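# Fit loose jigsaw pieces into their board holes

## Task

Complete the jigsaw: place every loose piece into its own matching hole with the picture facing up, sitting level with the neighbouring pieces. A piece may be released once it is roughly half sunk into its hole. At the end nothing else may lie over the board within its rim, not even partly, and the result must hold without the robot supporting anything. Finally open the gripper and move the arm away.

## Robot and tools

Robot: one Franka FR3 arm (7 joints) carrying a Robotiq 2F-140 two-finger gripper. There is a single arm, so every motion command is one row. The fingers point along the gripper's own +z axis and close along its y axis. end_effector_position is the point midway between the pads when closed; closed fingertips extend about 33 mm past it, fully open about 9 mm. Closing pushes the fingertips roughly 24 mm further out from the arm, so keep that clearance above the table or board.

Frames: results report the gripper pose in the scene frame, origin on the table top under the arm base, +z up, +y to the left when facing along +x. Position is in metres, orientation as a quaternion w,x,y,z. The reported hand position can be off, more so at long reach. Joint ranges (rad), base outward: waist -2.744..2.744, shoulder -1.784..1.784, upper arm roll -2.901..2.901, elbow -3.042..-0.152, forearm roll -2.807..2.807, wrist pitch 0.544..4.517, wrist roll -3.016..3.016.

The row: every motion uses a row of 9 numbers, each in [-1, 1]: dx, dy, dz, rx, ry, rz, position, force_limit, speed. The first six are an offset, not a pose: expressed in the gripper's own axes and counted from the gripper pose shown in the latest result that reports it (before any such result in the scene, and for the second or later call in a single reply, from where the robot is when the action begins). 1.0 equals 0.6 m for dx, dy, dz and 180 degrees for the rotation vector rx, ry, rz. All-zero offsets pull the arm back to that reference pose; they do not hold still. position: +1 fully open (140 mm), about -0.8 pads touching, -1 closes until blocked. force_limit: about 14 N at -1, 60 N at 0, 107 N at +1. speed (finger gap rate): about 30 mm/s at -1, 140 at 0, 250 at +1.

execute_actions: argument actions, a list holding one item or none. Empty list: just report state. {"rows": [[9 numbers], ...], "steps": n}: up to 15 rows and up to 15 steps of 1/30 s; each row lasts one step, the last row repeats if steps exceed rows, and each row is counted from the same reference pose, not from the row before. {"steps": n} alone (up to 300) waits n steps measured from the last result, reply time included. Optional pictures boolean. A rejected call sends nothing.

move: target is one 9-number row as above; speed is the path's top speed in m/s, 0.002 to 0.5 (default 0.25), rotation capped at twice that in rad/s. The gripper follows a straight path lasting 0.5 to 10 s (cut off at 10 s), turns the short way, does not avoid obstacles, may lag, stray or overshoot speed near full extension. Finger values are sent at the start. Result adds a move: line: done (at rest near target), off_target, moving, held or fault, plus which limits acted (paced = pose clipped; held = clearance check blocked some steps, after which the arm may lunge) and distance from target.

wait: seconds 0 to 10; sends nothing new. zoom_image: camera (cam_head_left, cam_head_right, cam_high, cam_low, cam_wrist) and region [x0, y0, x1, y1] in pixels, at most 504x504, origin top-left. show_instructions: shows the reference pages. read_manual: licence texts. finished_scene: scene number (1 or 2); ends and grades the scene irreversibly.

Control limits: each step the commanded pose is clipped to within 70 mm and 16 degrees of the measured pose, so far targets need several actions; after an action the arm continues only to the last clipped pose. Inverse kinematics favours position over orientation. Only results with nothing pending show a Hand target line.

Result lines: object_status 0 moving, 1 blocked while opening, 2 blocked while closing (a grasp), 3 reached the command or pads met (thin items may still be held). Confirm 2 after gripping. Blocked fingers stay put until a new position (differing by 0.01 or more) is sent; to squeeze harder raise force_limit and switch -1 to -0.98. position_measured is in counts: 3 open, 230 pads touching. "pose unreachable" and HELD mean the clearance check altered or blocked the command on those steps. MOTOR HOT warns of overheating; OVER-TEMPERATURE FAULT means the brakes were applied until cooled.

Avoid: contact torque at a joint load limit (waist 35, shoulder 35, upper arm roll 32, elbow 30, forearm roll 12, wrist pitch 12, wrist roll 12 N m, held weight included) causes a 10 s stop and drops the rest of the call. Faster moves and targets set deeper past contact hit harder; press pieces in gently. Dropping pieces, slamming, hard pushes, or knocking anything off the table ruin the result. Occasional tugs on held parts or pushes on loose objects may occur. Cameras: cam_head_left, cam_head_right, cam_high, cam_low (672x504) and cam_wrist (616x616 fisheye); reference images show the finished puzzle.

Each tool is called after ">>>" as a command line: name --argument value for each argument, lists and objects as JSON in quotes; but a table of rows of numbers goes row by row, as --pt "numbers of a row", without its own name.

Reference images:

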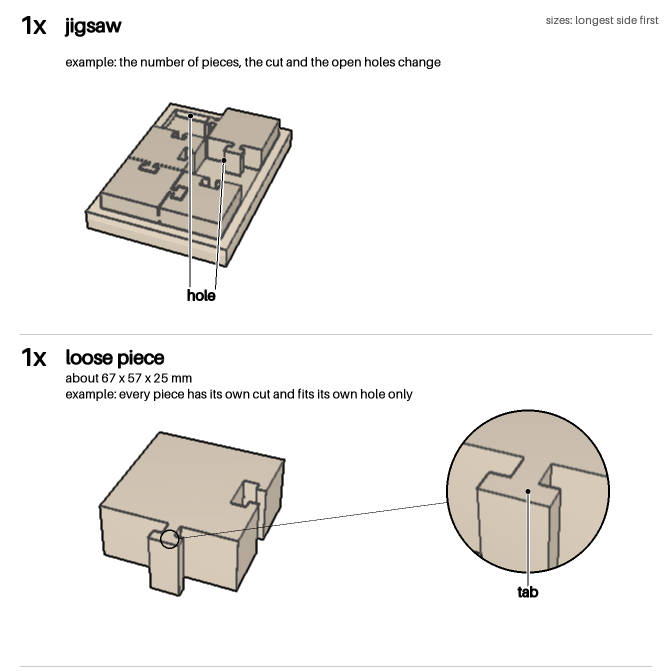

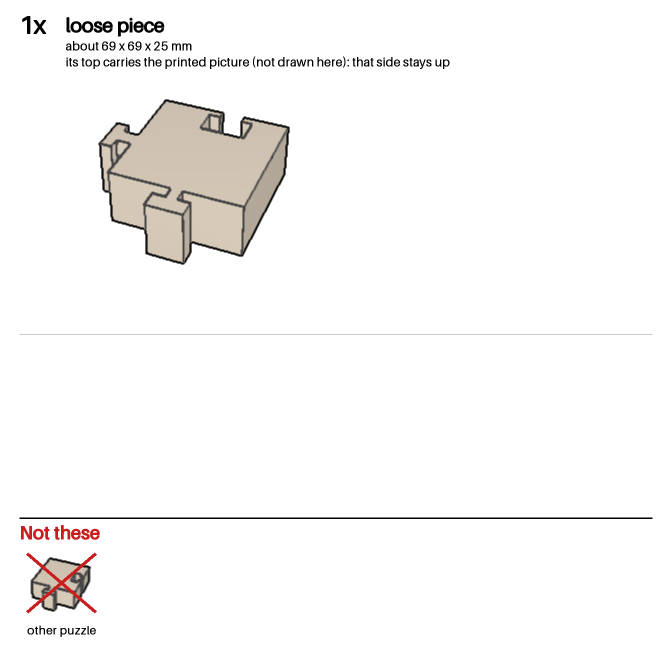

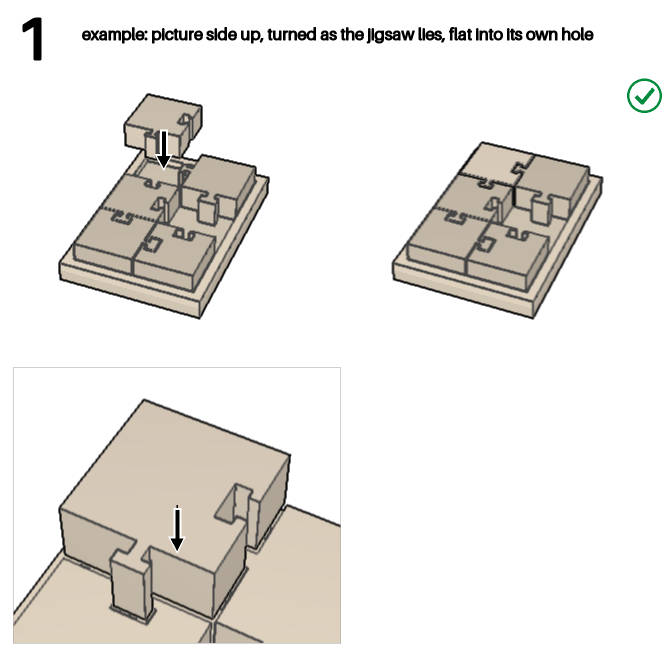

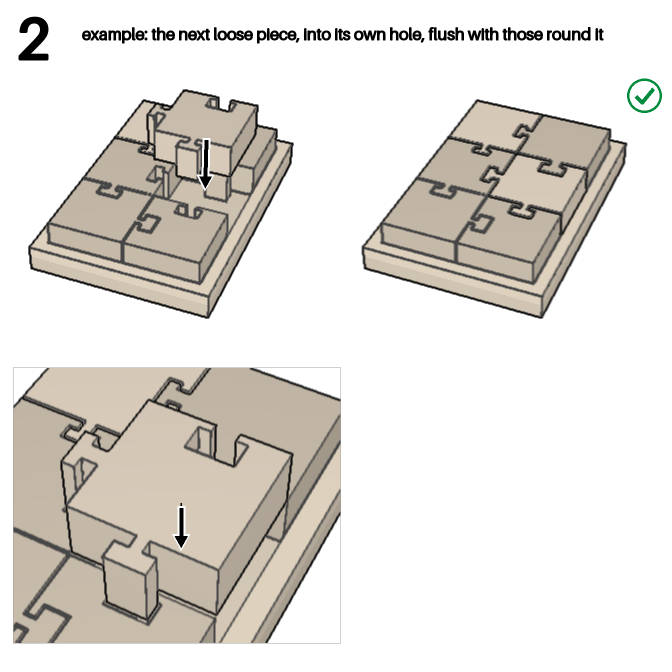

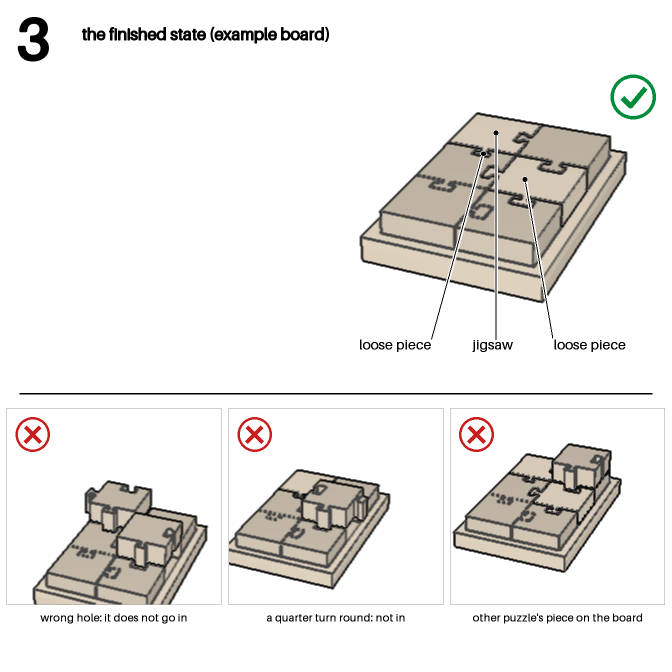

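## Session

>>> execute_actions --actions '[]'

Scene clock: 0.00 s of 4500.00 s.
end_effector_position=(+0.5912, +0.4510, +0.3525) position_measured=3 object_status=3 end_effector_quat_wxyz=(-0.400, +0.799, +0.445, +0.059)
Joint positions: [ 0.281  0.551  0.131 -1.313  0.801  1.769 -2.438]
Joint velocities: [ 0.     0.002 -0.001  0.     0.001 -0.    -0.001]
Hand target: +0.591, +0.451, +0.352; -0.400, +0.799, +0.445, +0.059

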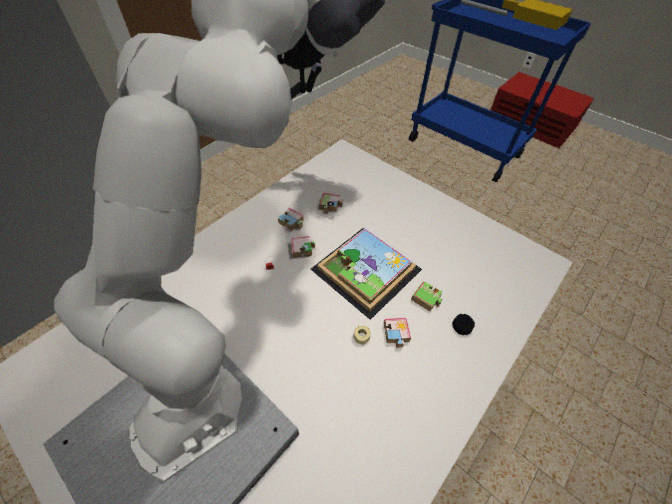

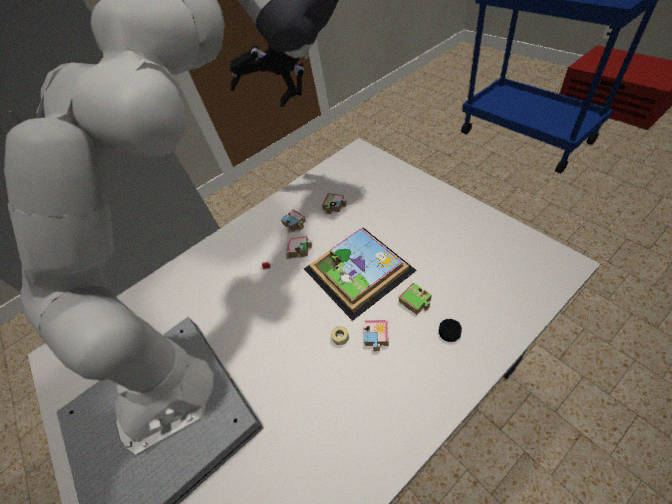

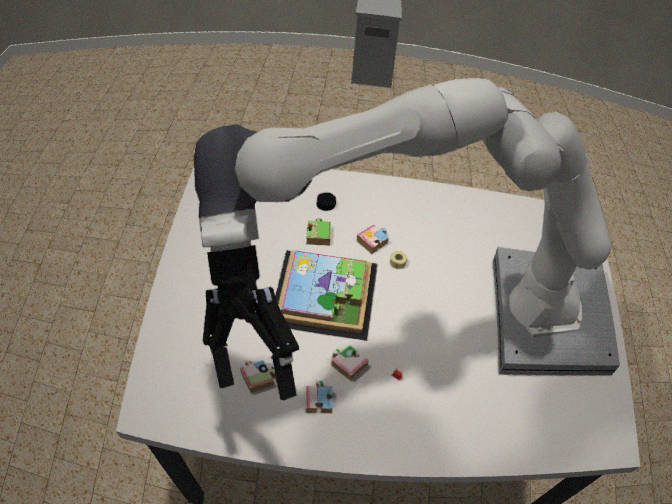

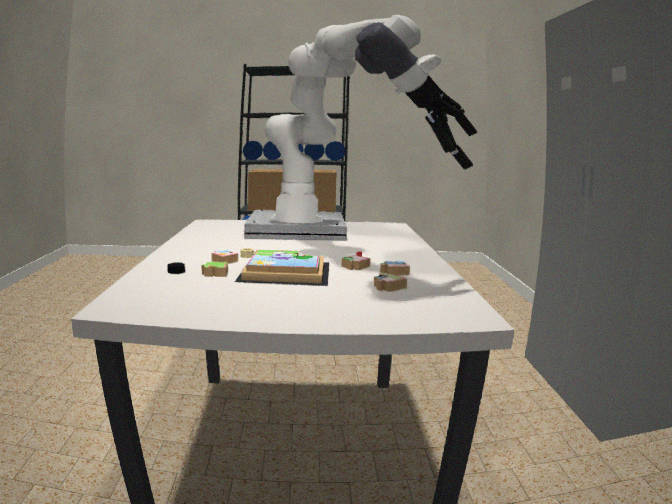

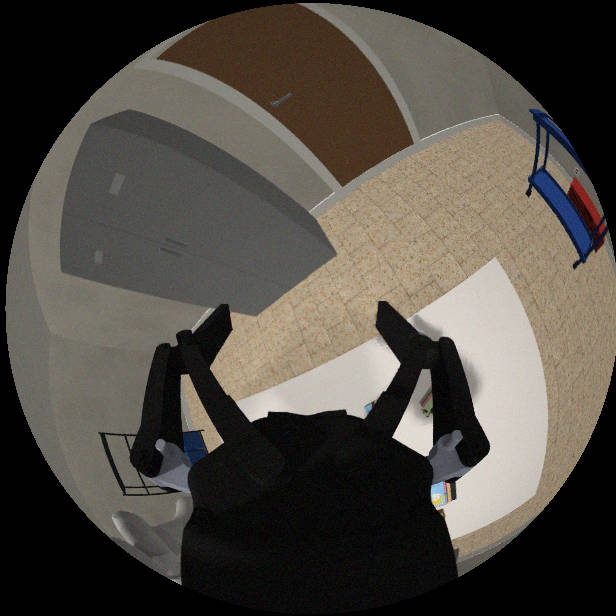

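>>> zoom_image --camera "cam_high" --region '[200, 180, 460, 430]'

>>> zoom_image --camera "cam_head_left" --region '[250, 170, 490, 360]'

>>> zoom_image --camera "cam_head_right" --region '[250, 170, 490, 360]'

Region (200, 180, 460, 430) of cam_high's 672x504 image, scaled by 1.938, with more detail than that image has; it fills the top 485 rows of this view, and the rest is white.

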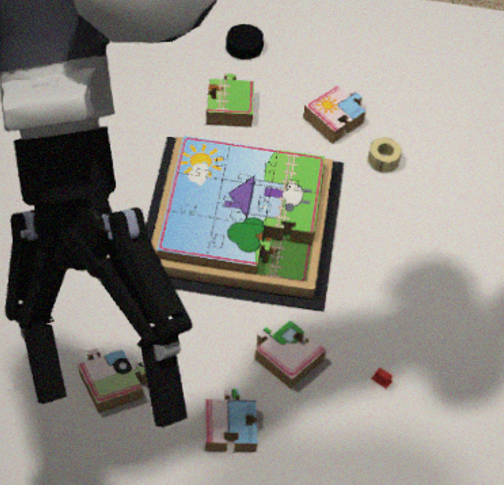

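Region (250, 170, 490, 360) of cam_head_left's 672x504 image, scaled by 2.100, with more detail than that image has; it fills the top 399 rows of this view, and the rest is white.

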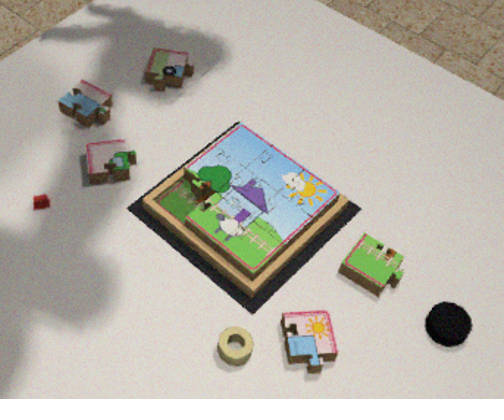

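Region (250, 170, 490, 360) of cam_head_right's 672x504 image, scaled by 2.100, with more detail than that image has; it fills the top 399 rows of this view, and the rest is white.

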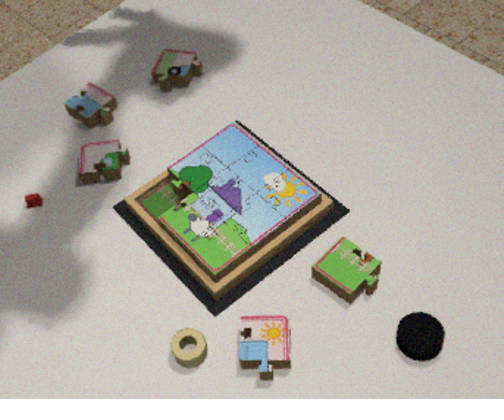

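>>> move --target '[-0.715,0.133,-0.347,-0.273,-0.040,0.304,1,0,0]'

Scene clock: 23.13 s of 4500.00 s.
end_effector_position=(+0.4423, +0.0020, +0.2528) position_measured=3 object_status=3 end_effector_quat_wxyz=(-0.000, +1.000, +0.005, -0.007)
Joint positions: [-0.008 -0.271  0.035 -2.419  0.029  2.128 -1.611]
Joint velocities: [-0.005 -0.     0.004  0.001 -0.     0.001  0.03 ]
Hand target: +0.443, +0.001, +0.253; +0.002, +1.000, -0.001, -0.006
Off the commanded pose: 0.008 m, 1 deg.
After step 90, 16.70 s passed at rest.
move: off_target
camera_calibration (this result's frames):
cam_wrist: T_world_to_cam=[[-0.0089363, -0.997046, 0.0762871, -0.0238105], [-0.928215, 0.0366472, 0.370234, 0.326978], [-0.371936, -0.0675023, -0.925801, 0.577434], [0, 0, 0, 1]] pos_world=[0.518062, 0.00325516, 0.415347]

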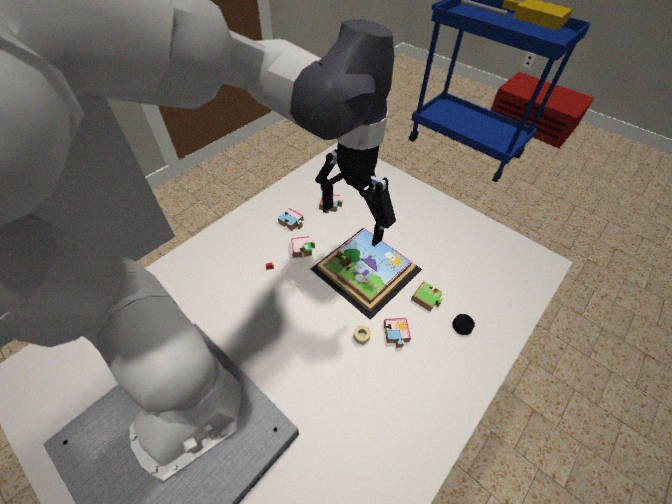

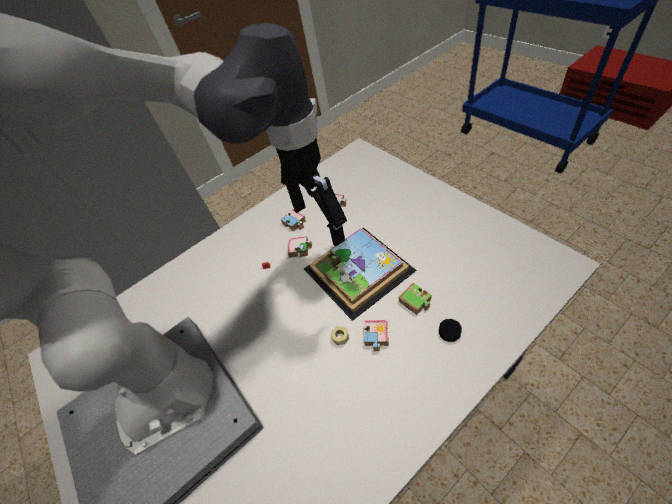

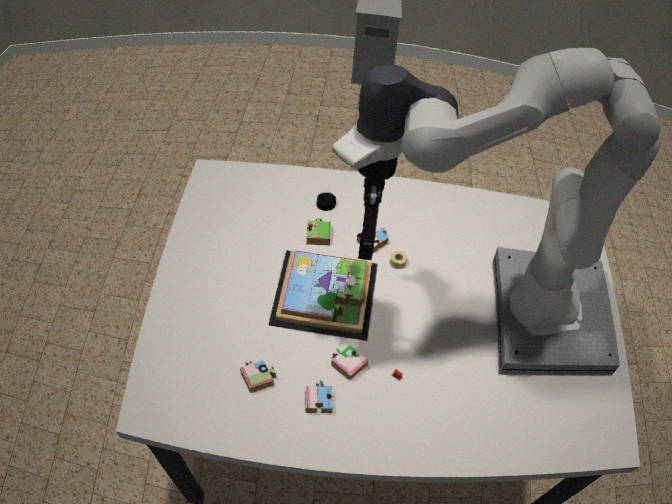

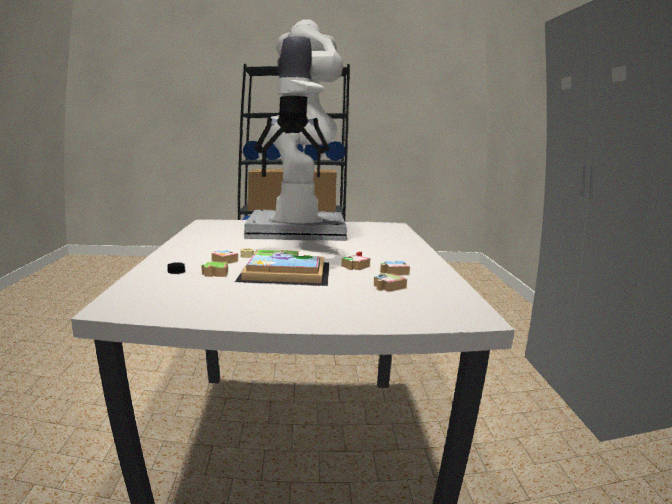

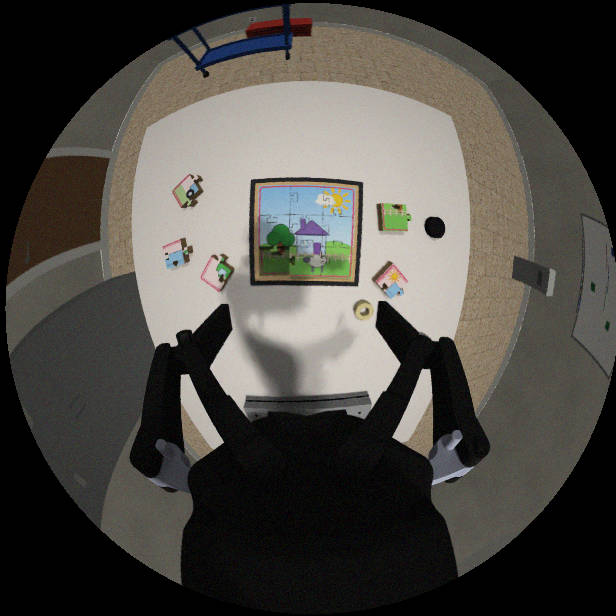

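>>> zoom_image --camera "cam_wrist" --region '[160, 150, 460, 330]'

Region (160, 150, 460, 330) of cam_wrist's 616x616 image, scaled by 1.680, with more detail than that image has; it fills the top 302 rows of this view, and the rest is white.

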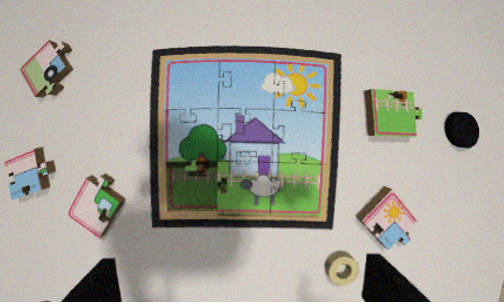

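>>> zoom_image --camera "cam_wrist" --region '[365, 190, 425, 245]'

>>> zoom_image --camera "cam_wrist" --region '[245, 230, 325, 295]'

Region (365, 190, 425, 245) of cam_wrist's 616x616 image, scaled by 8.400, with more detail than that image has; it fills the top 462 rows of this view, and the rest is white.

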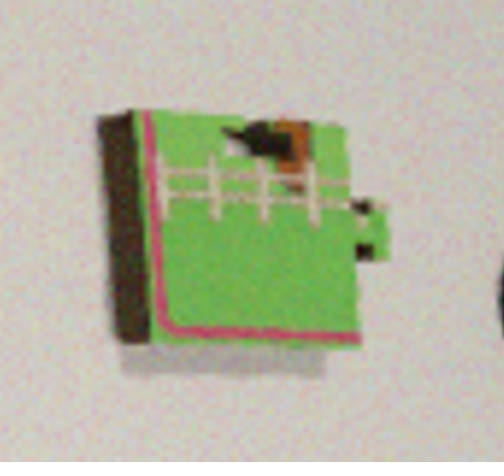

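Region (245, 230, 325, 295) of cam_wrist's 616x616 image, scaled by 6.300, with more detail than that image has; it fills the top 410 rows of this view, and the rest is white.

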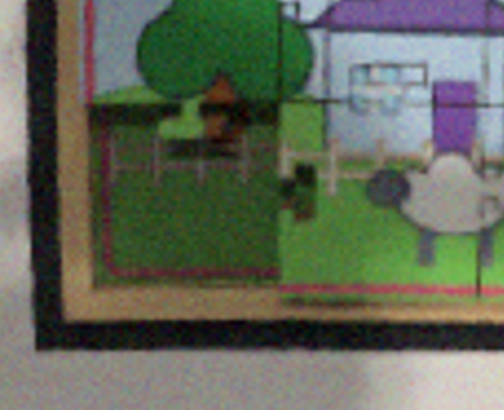

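>>> move --target '[0.188,0.282,0.155,0,0,0.5,0.3,0,0]'

Scene clock: 59.73 s of 4500.00 s.
end_effector_position=(+0.5540, -0.1651, +0.1591) position_measured=91 object_status=3 end_effector_quat_wxyz=(+0.003, +0.718, -0.696, -0.007)
Joint positions: [-0.151  0.253 -0.111 -2.052  0.054  2.278 -0.365]
Joint velocities: [-0.001 -0.    -0.001 -0.002 -0.001  0.001  0.03 ]
Hand target: +0.555, -0.166, +0.159; +0.003, +0.711, -0.703, -0.007
Off the commanded pose: 0.002 m, 1 deg.
After step 90, 29.57 s passed at rest.
move: done
camera_calibration (this result's frames):
cam_wrist: T_world_to_cam=[[-0.995708, -0.0101937, 0.0919841, 0.524863], [0.0238409, 0.932118, 0.36137, 0.0932945], [-0.0894237, 0.362012, -0.927874, 0.435751], [0, 0, 0, 1]] pos_world=[0.559353, -0.239358, 0.322329]

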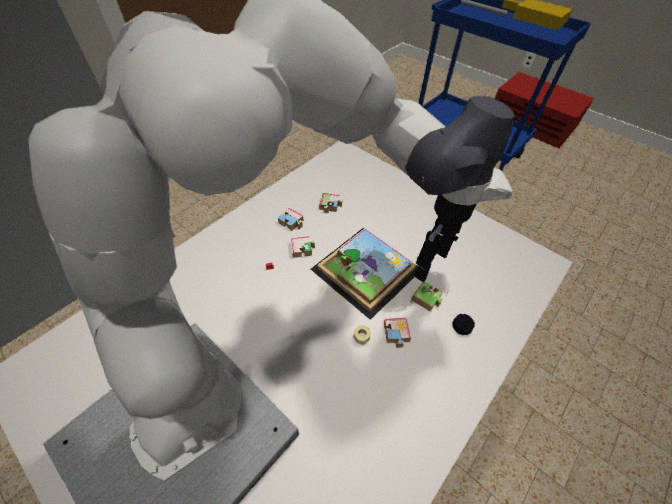

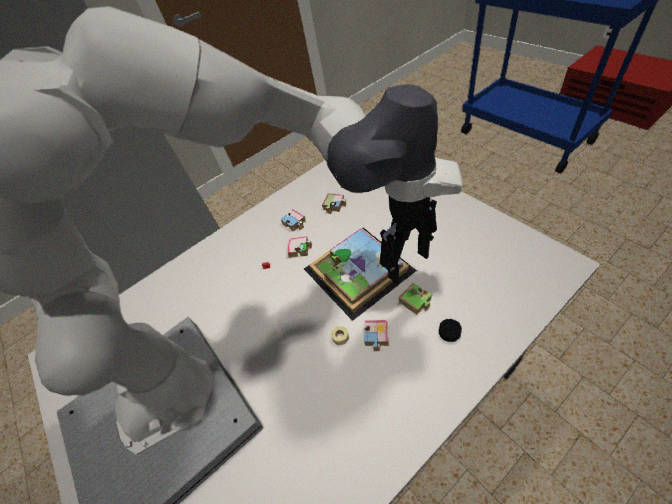

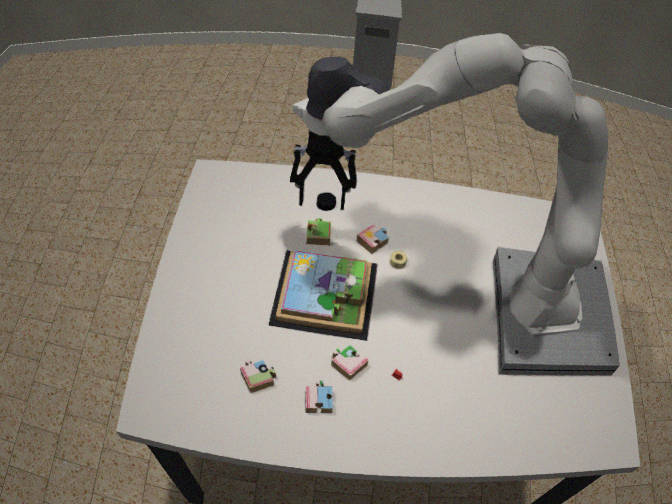

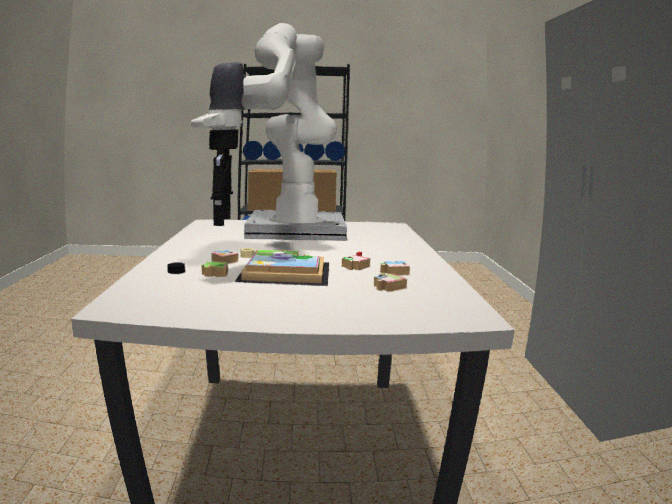

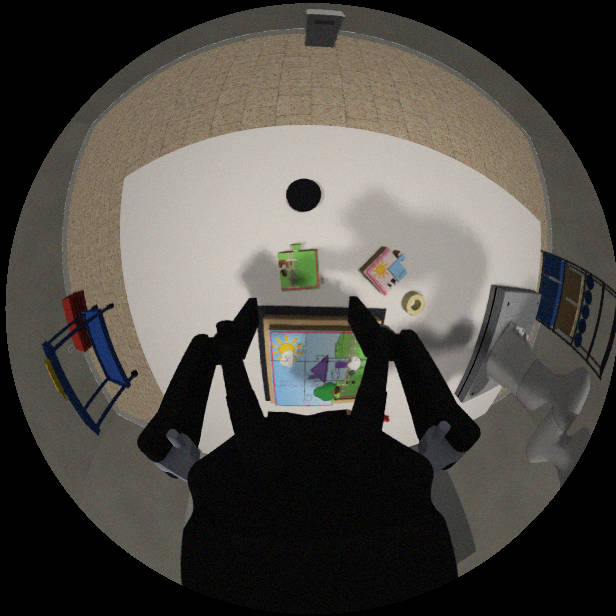

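>>> move --target '[0.03,-0.007,0.188,0,0,0.01,0.3,0,0]' --speed 0.12

Scene clock: 72.33 s of 4500.00 s.
end_effector_position=(+0.5556, -0.1832, +0.0458) position_measured=91 object_status=3 end_effector_quat_wxyz=(+0.005, +0.704, -0.710, -0.009)
Joint positions: [-0.19   0.479 -0.093 -2.051  0.091  2.494 -0.377]
Joint velocities: [-0.006 -0.002  0.006 -0.    -0.001  0.007 -0.   ]
Hand target: +0.558, -0.183, +0.046; +0.003, +0.707, -0.708, -0.008
Off the commanded pose: 0.002 m, 1 deg.
After step 90, 8.03 s passed at rest.
move: done
camera_calibration (this result's frames):
cam_wrist: T_world_to_cam=[[-0.99479, 0.0289275, 0.0977566, 0.54303], [0.0625113, 0.930561, 0.360762, 0.129348], [-0.0805325, 0.364993, -0.927521, 0.332905], [0, 0, 0, 1]] pos_world=[0.558925, -0.257582, 0.209027]

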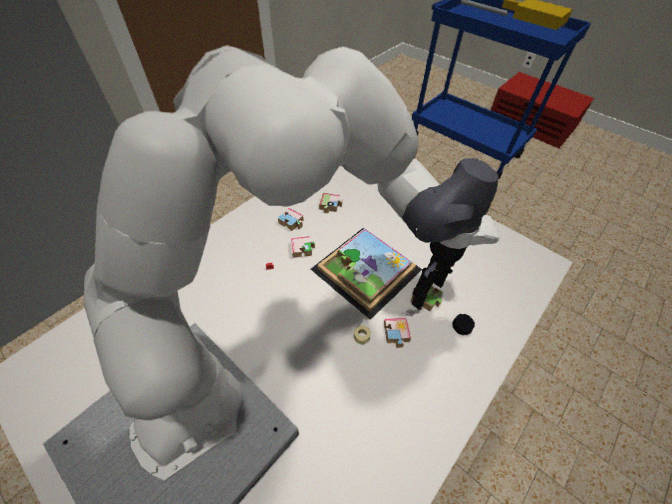

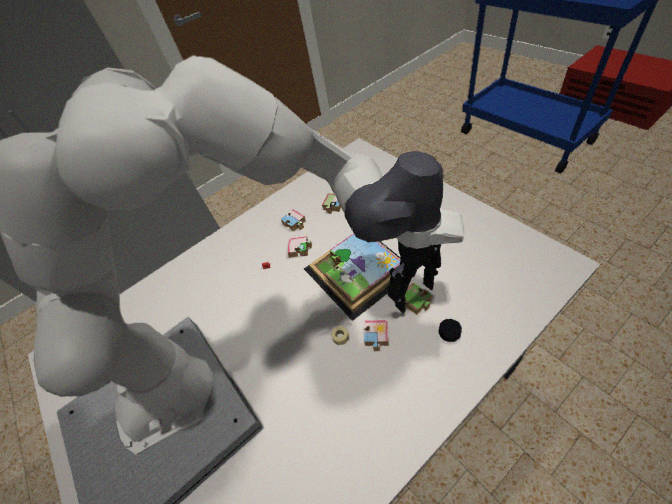

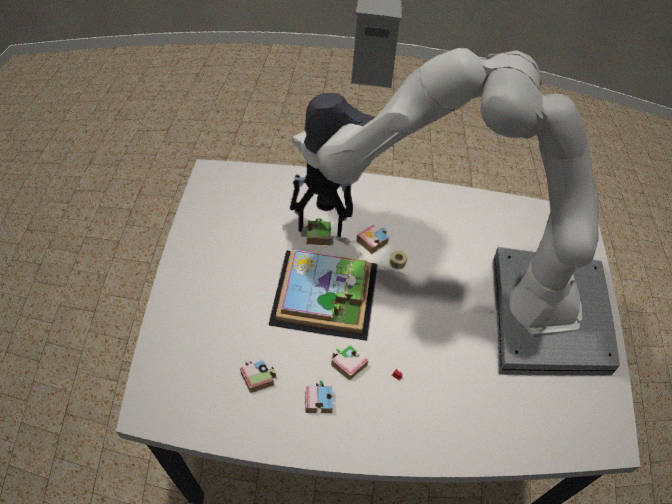

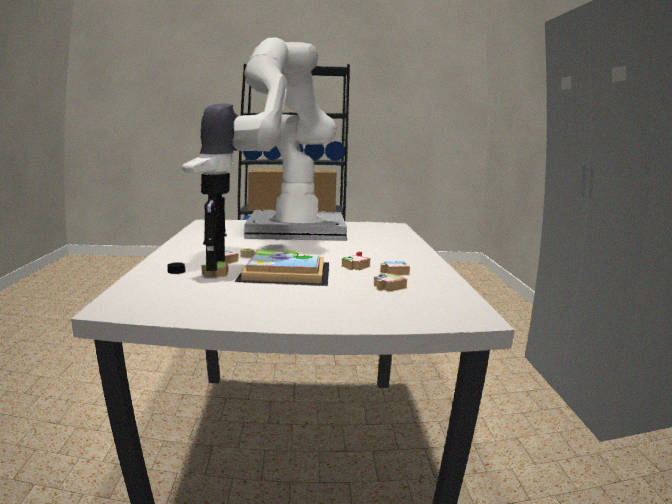

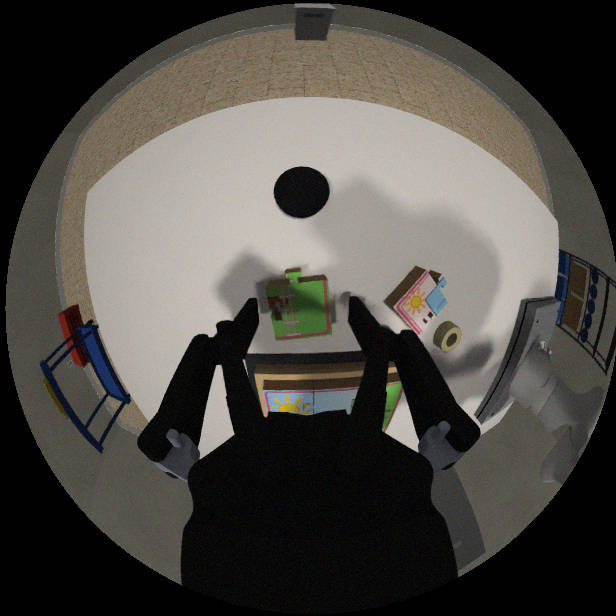

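>>> move --target '[0,0,0,0,0,-0.033,0.3,0,0]'

>>> move --target '[0,0,0,0,0,0,-1,0,-0.5]'

Scene clock: 78.87 s of 4500.00 s.
end_effector_position=(+0.5554, -0.1840, +0.0454) position_measured=91 object_status=3 end_effector_quat_wxyz=(+0.005, +0.733, -0.680, -0.010)
Joint positions: [-0.22   0.479 -0.064 -2.05   0.07   2.496 -0.448]
Joint velocities: [-0.002  0.001  0.002 -0.    -0.002  0.    -0.025]
Hand target: +0.556, -0.183, +0.046; +0.005, +0.740, -0.673, -0.010
Off the commanded pose: 0.001 m, 1 deg.
After step 90, 2.57 s passed at rest.
move: done
camera_calibration (this result's frames):
cam_wrist: T_world_to_cam=[[-0.993826, -0.0537591, 0.0970553, 0.527196], [-0.0149332, 0.931624, 0.363115, 0.173308], [-0.10994, 0.359424, -0.926675, 0.348041], [0, 0, 0, 1]] pos_world=[0.564793, -0.258211, 0.208423]

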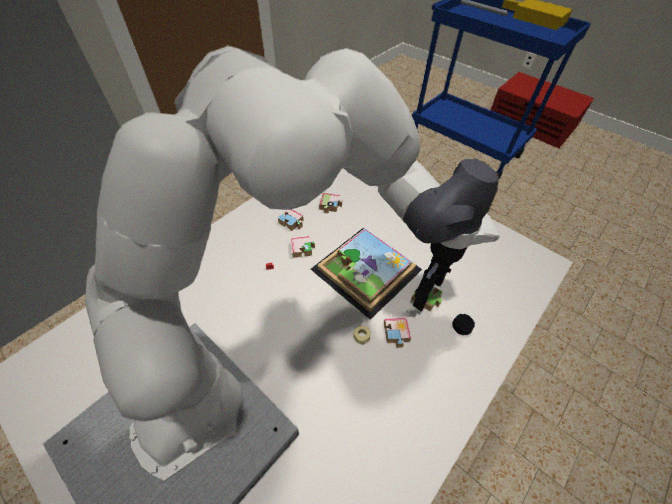

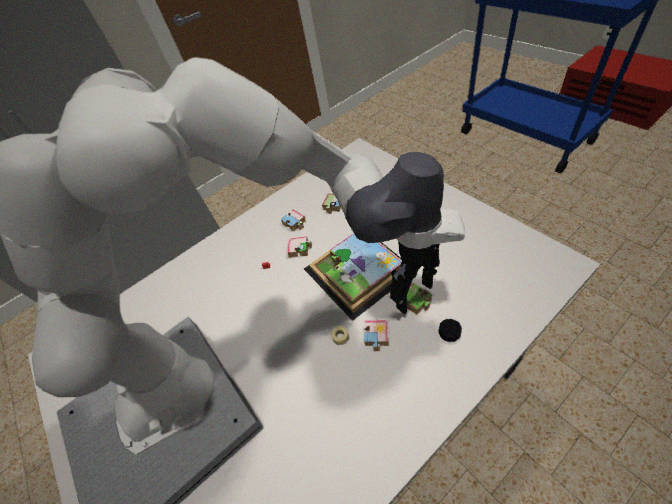

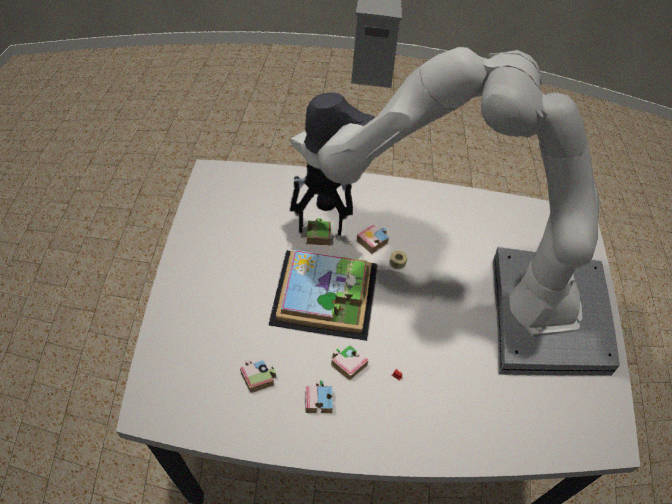

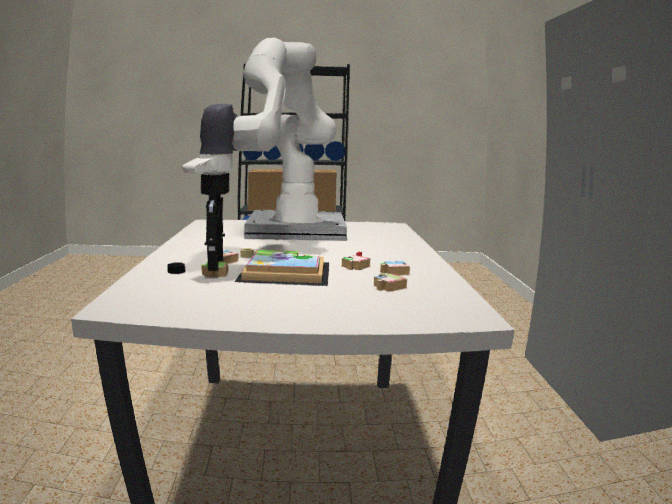

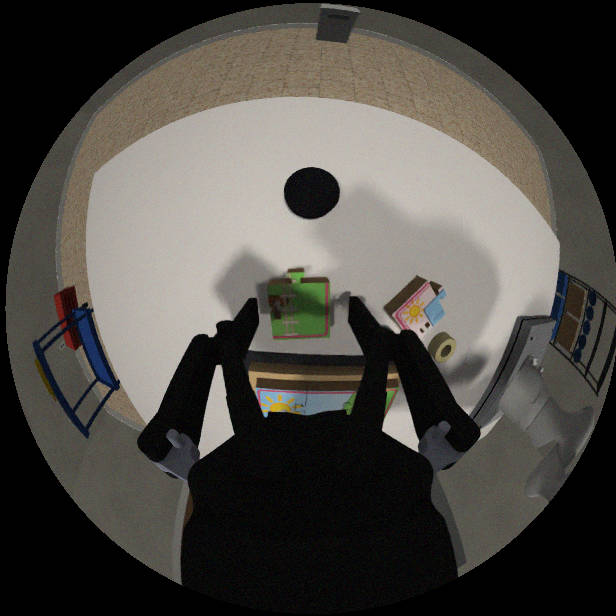

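Scene clock: 79.50 s of 4500.00 s.
end_effector_position=(+0.5556, -0.1840, +0.0458) position_measured=146 object_status=2 end_effector_quat_wxyz=(+0.004, +0.733, -0.680, -0.010)
Joint positions: [-0.22   0.478 -0.064 -2.05   0.07   2.496 -0.448]
Joint velocities: [-0.001  0.001  0.    -0.001 -0.001  0.    -0.   ]
Hand target: +0.555, -0.184, +0.045; +0.005, +0.733, -0.680, -0.010
Off the commanded pose: 0.000 m, 0 deg.
move: done
camera_calibration (this result's frames):
cam_wrist: T_world_to_cam=[[-0.993878, -0.053864, 0.0964634, 0.527413], [-0.0152657, 0.931682, 0.362954, 0.173439], [-0.109423, 0.35926, -0.9268, 0.348096], [0, 0, 0, 1]] pos_world=[0.564921, -0.258238, 0.208789]

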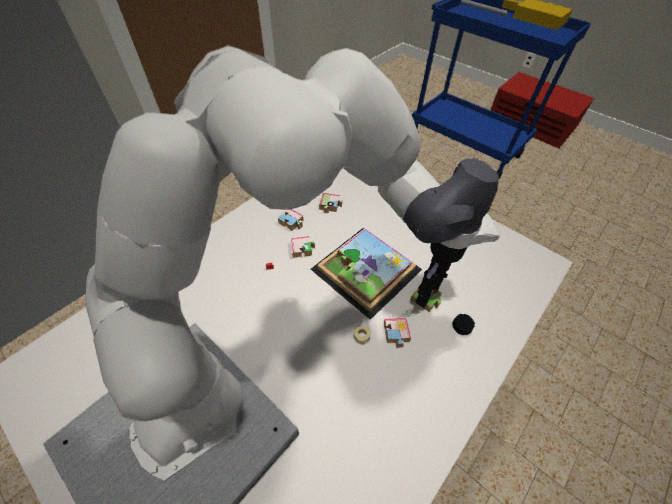

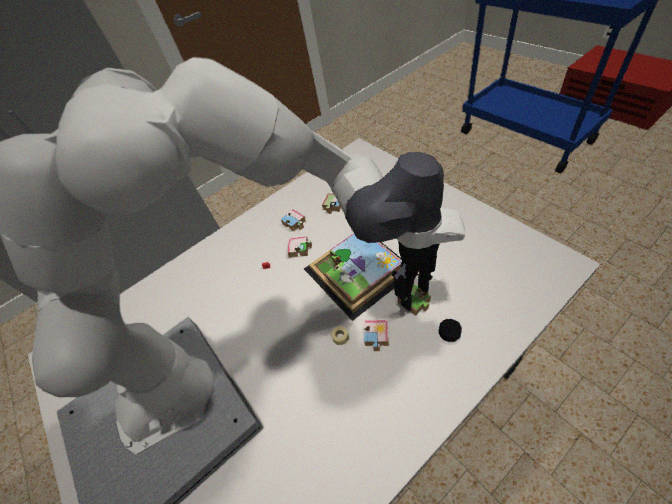

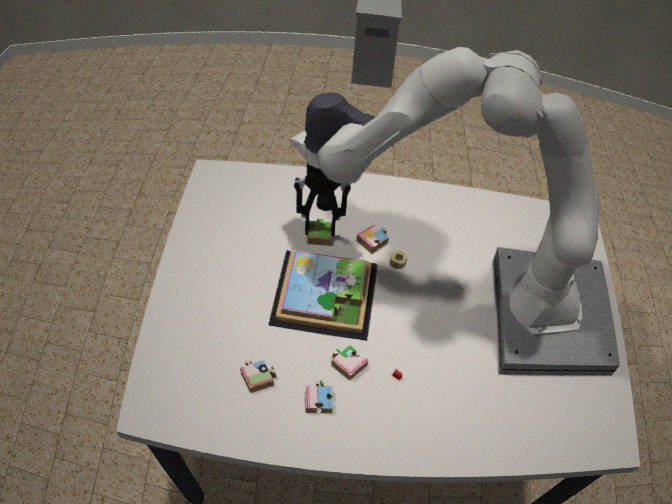

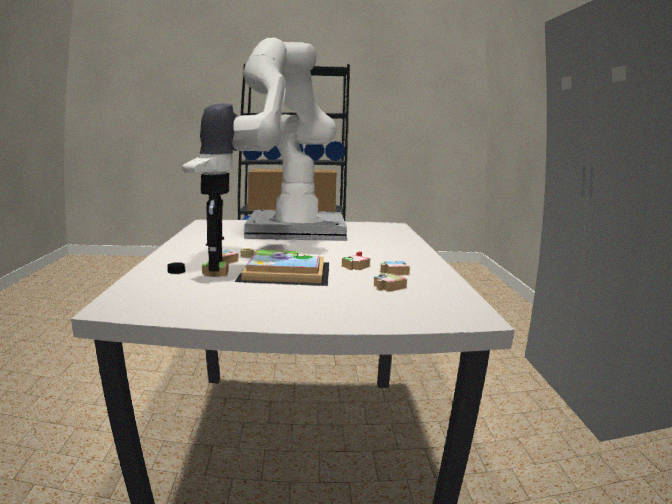

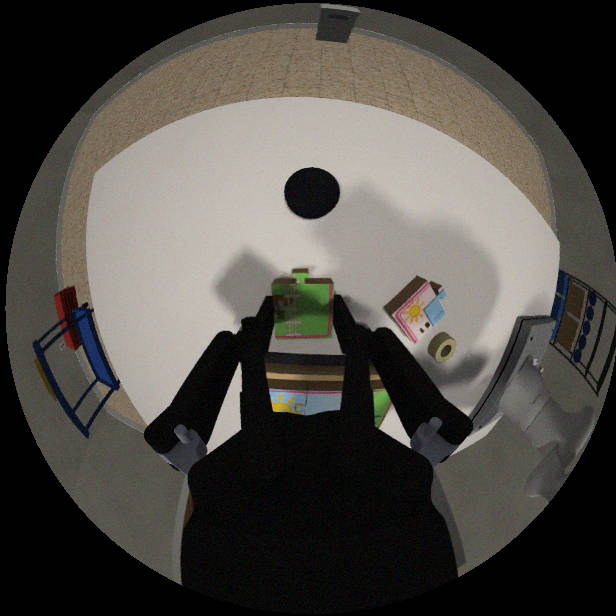

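>>> move --target '[0,0,-0.12,0,0,0.033,-1,0,-0.5]'

Scene clock: 89.40 s of 4500.00 s.
end_effector_position=(+0.5580, -0.1834, +0.1183) position_measured=146 object_status=2 end_effector_quat_wxyz=(+0.003, +0.702, -0.712, -0.008)
Joint positions: [-0.183  0.344 -0.105 -2.038  0.07   2.354 -0.358]
Joint velocities: [ 0.004  0.    -0.006  0.    -0.001 -0.012  0.021]
Hand target: +0.556, -0.184, +0.118; +0.005, +0.697, -0.717, -0.009
Off the commanded pose: 0.002 m, 1 deg.
After step 90, 5.83 s passed at rest.
move: done
camera_calibration (this result's frames):
cam_wrist: T_world_to_cam=[[-0.995176, 0.0340779, 0.0919939, 0.540269], [0.0652763, 0.930034, 0.36163, 0.101519], [-0.0732338, 0.365891, -0.927772, 0.396472], [0, 0, 0, 1]] pos_world=[0.560071, -0.257893, 0.281421]

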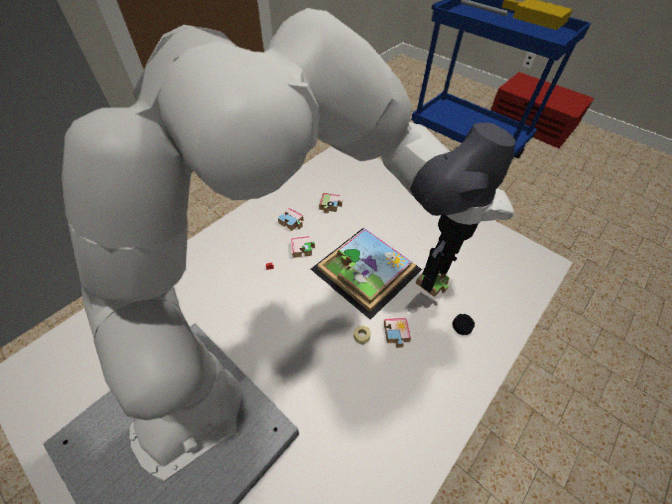

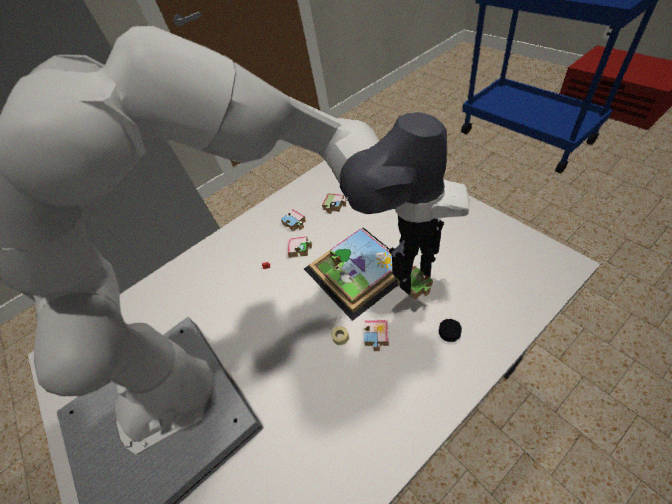

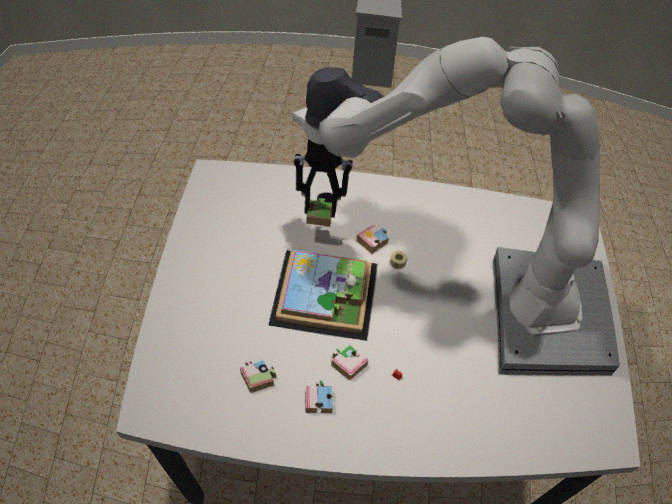

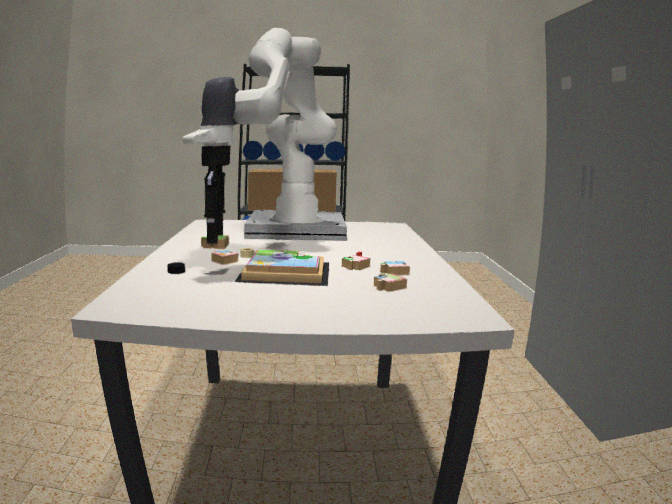

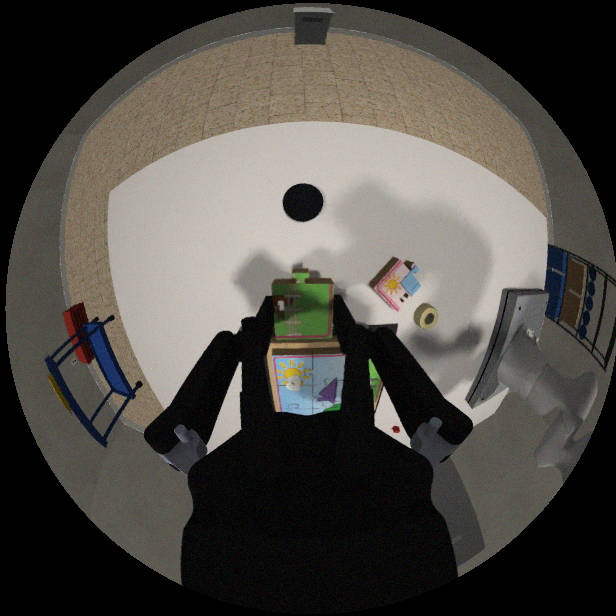

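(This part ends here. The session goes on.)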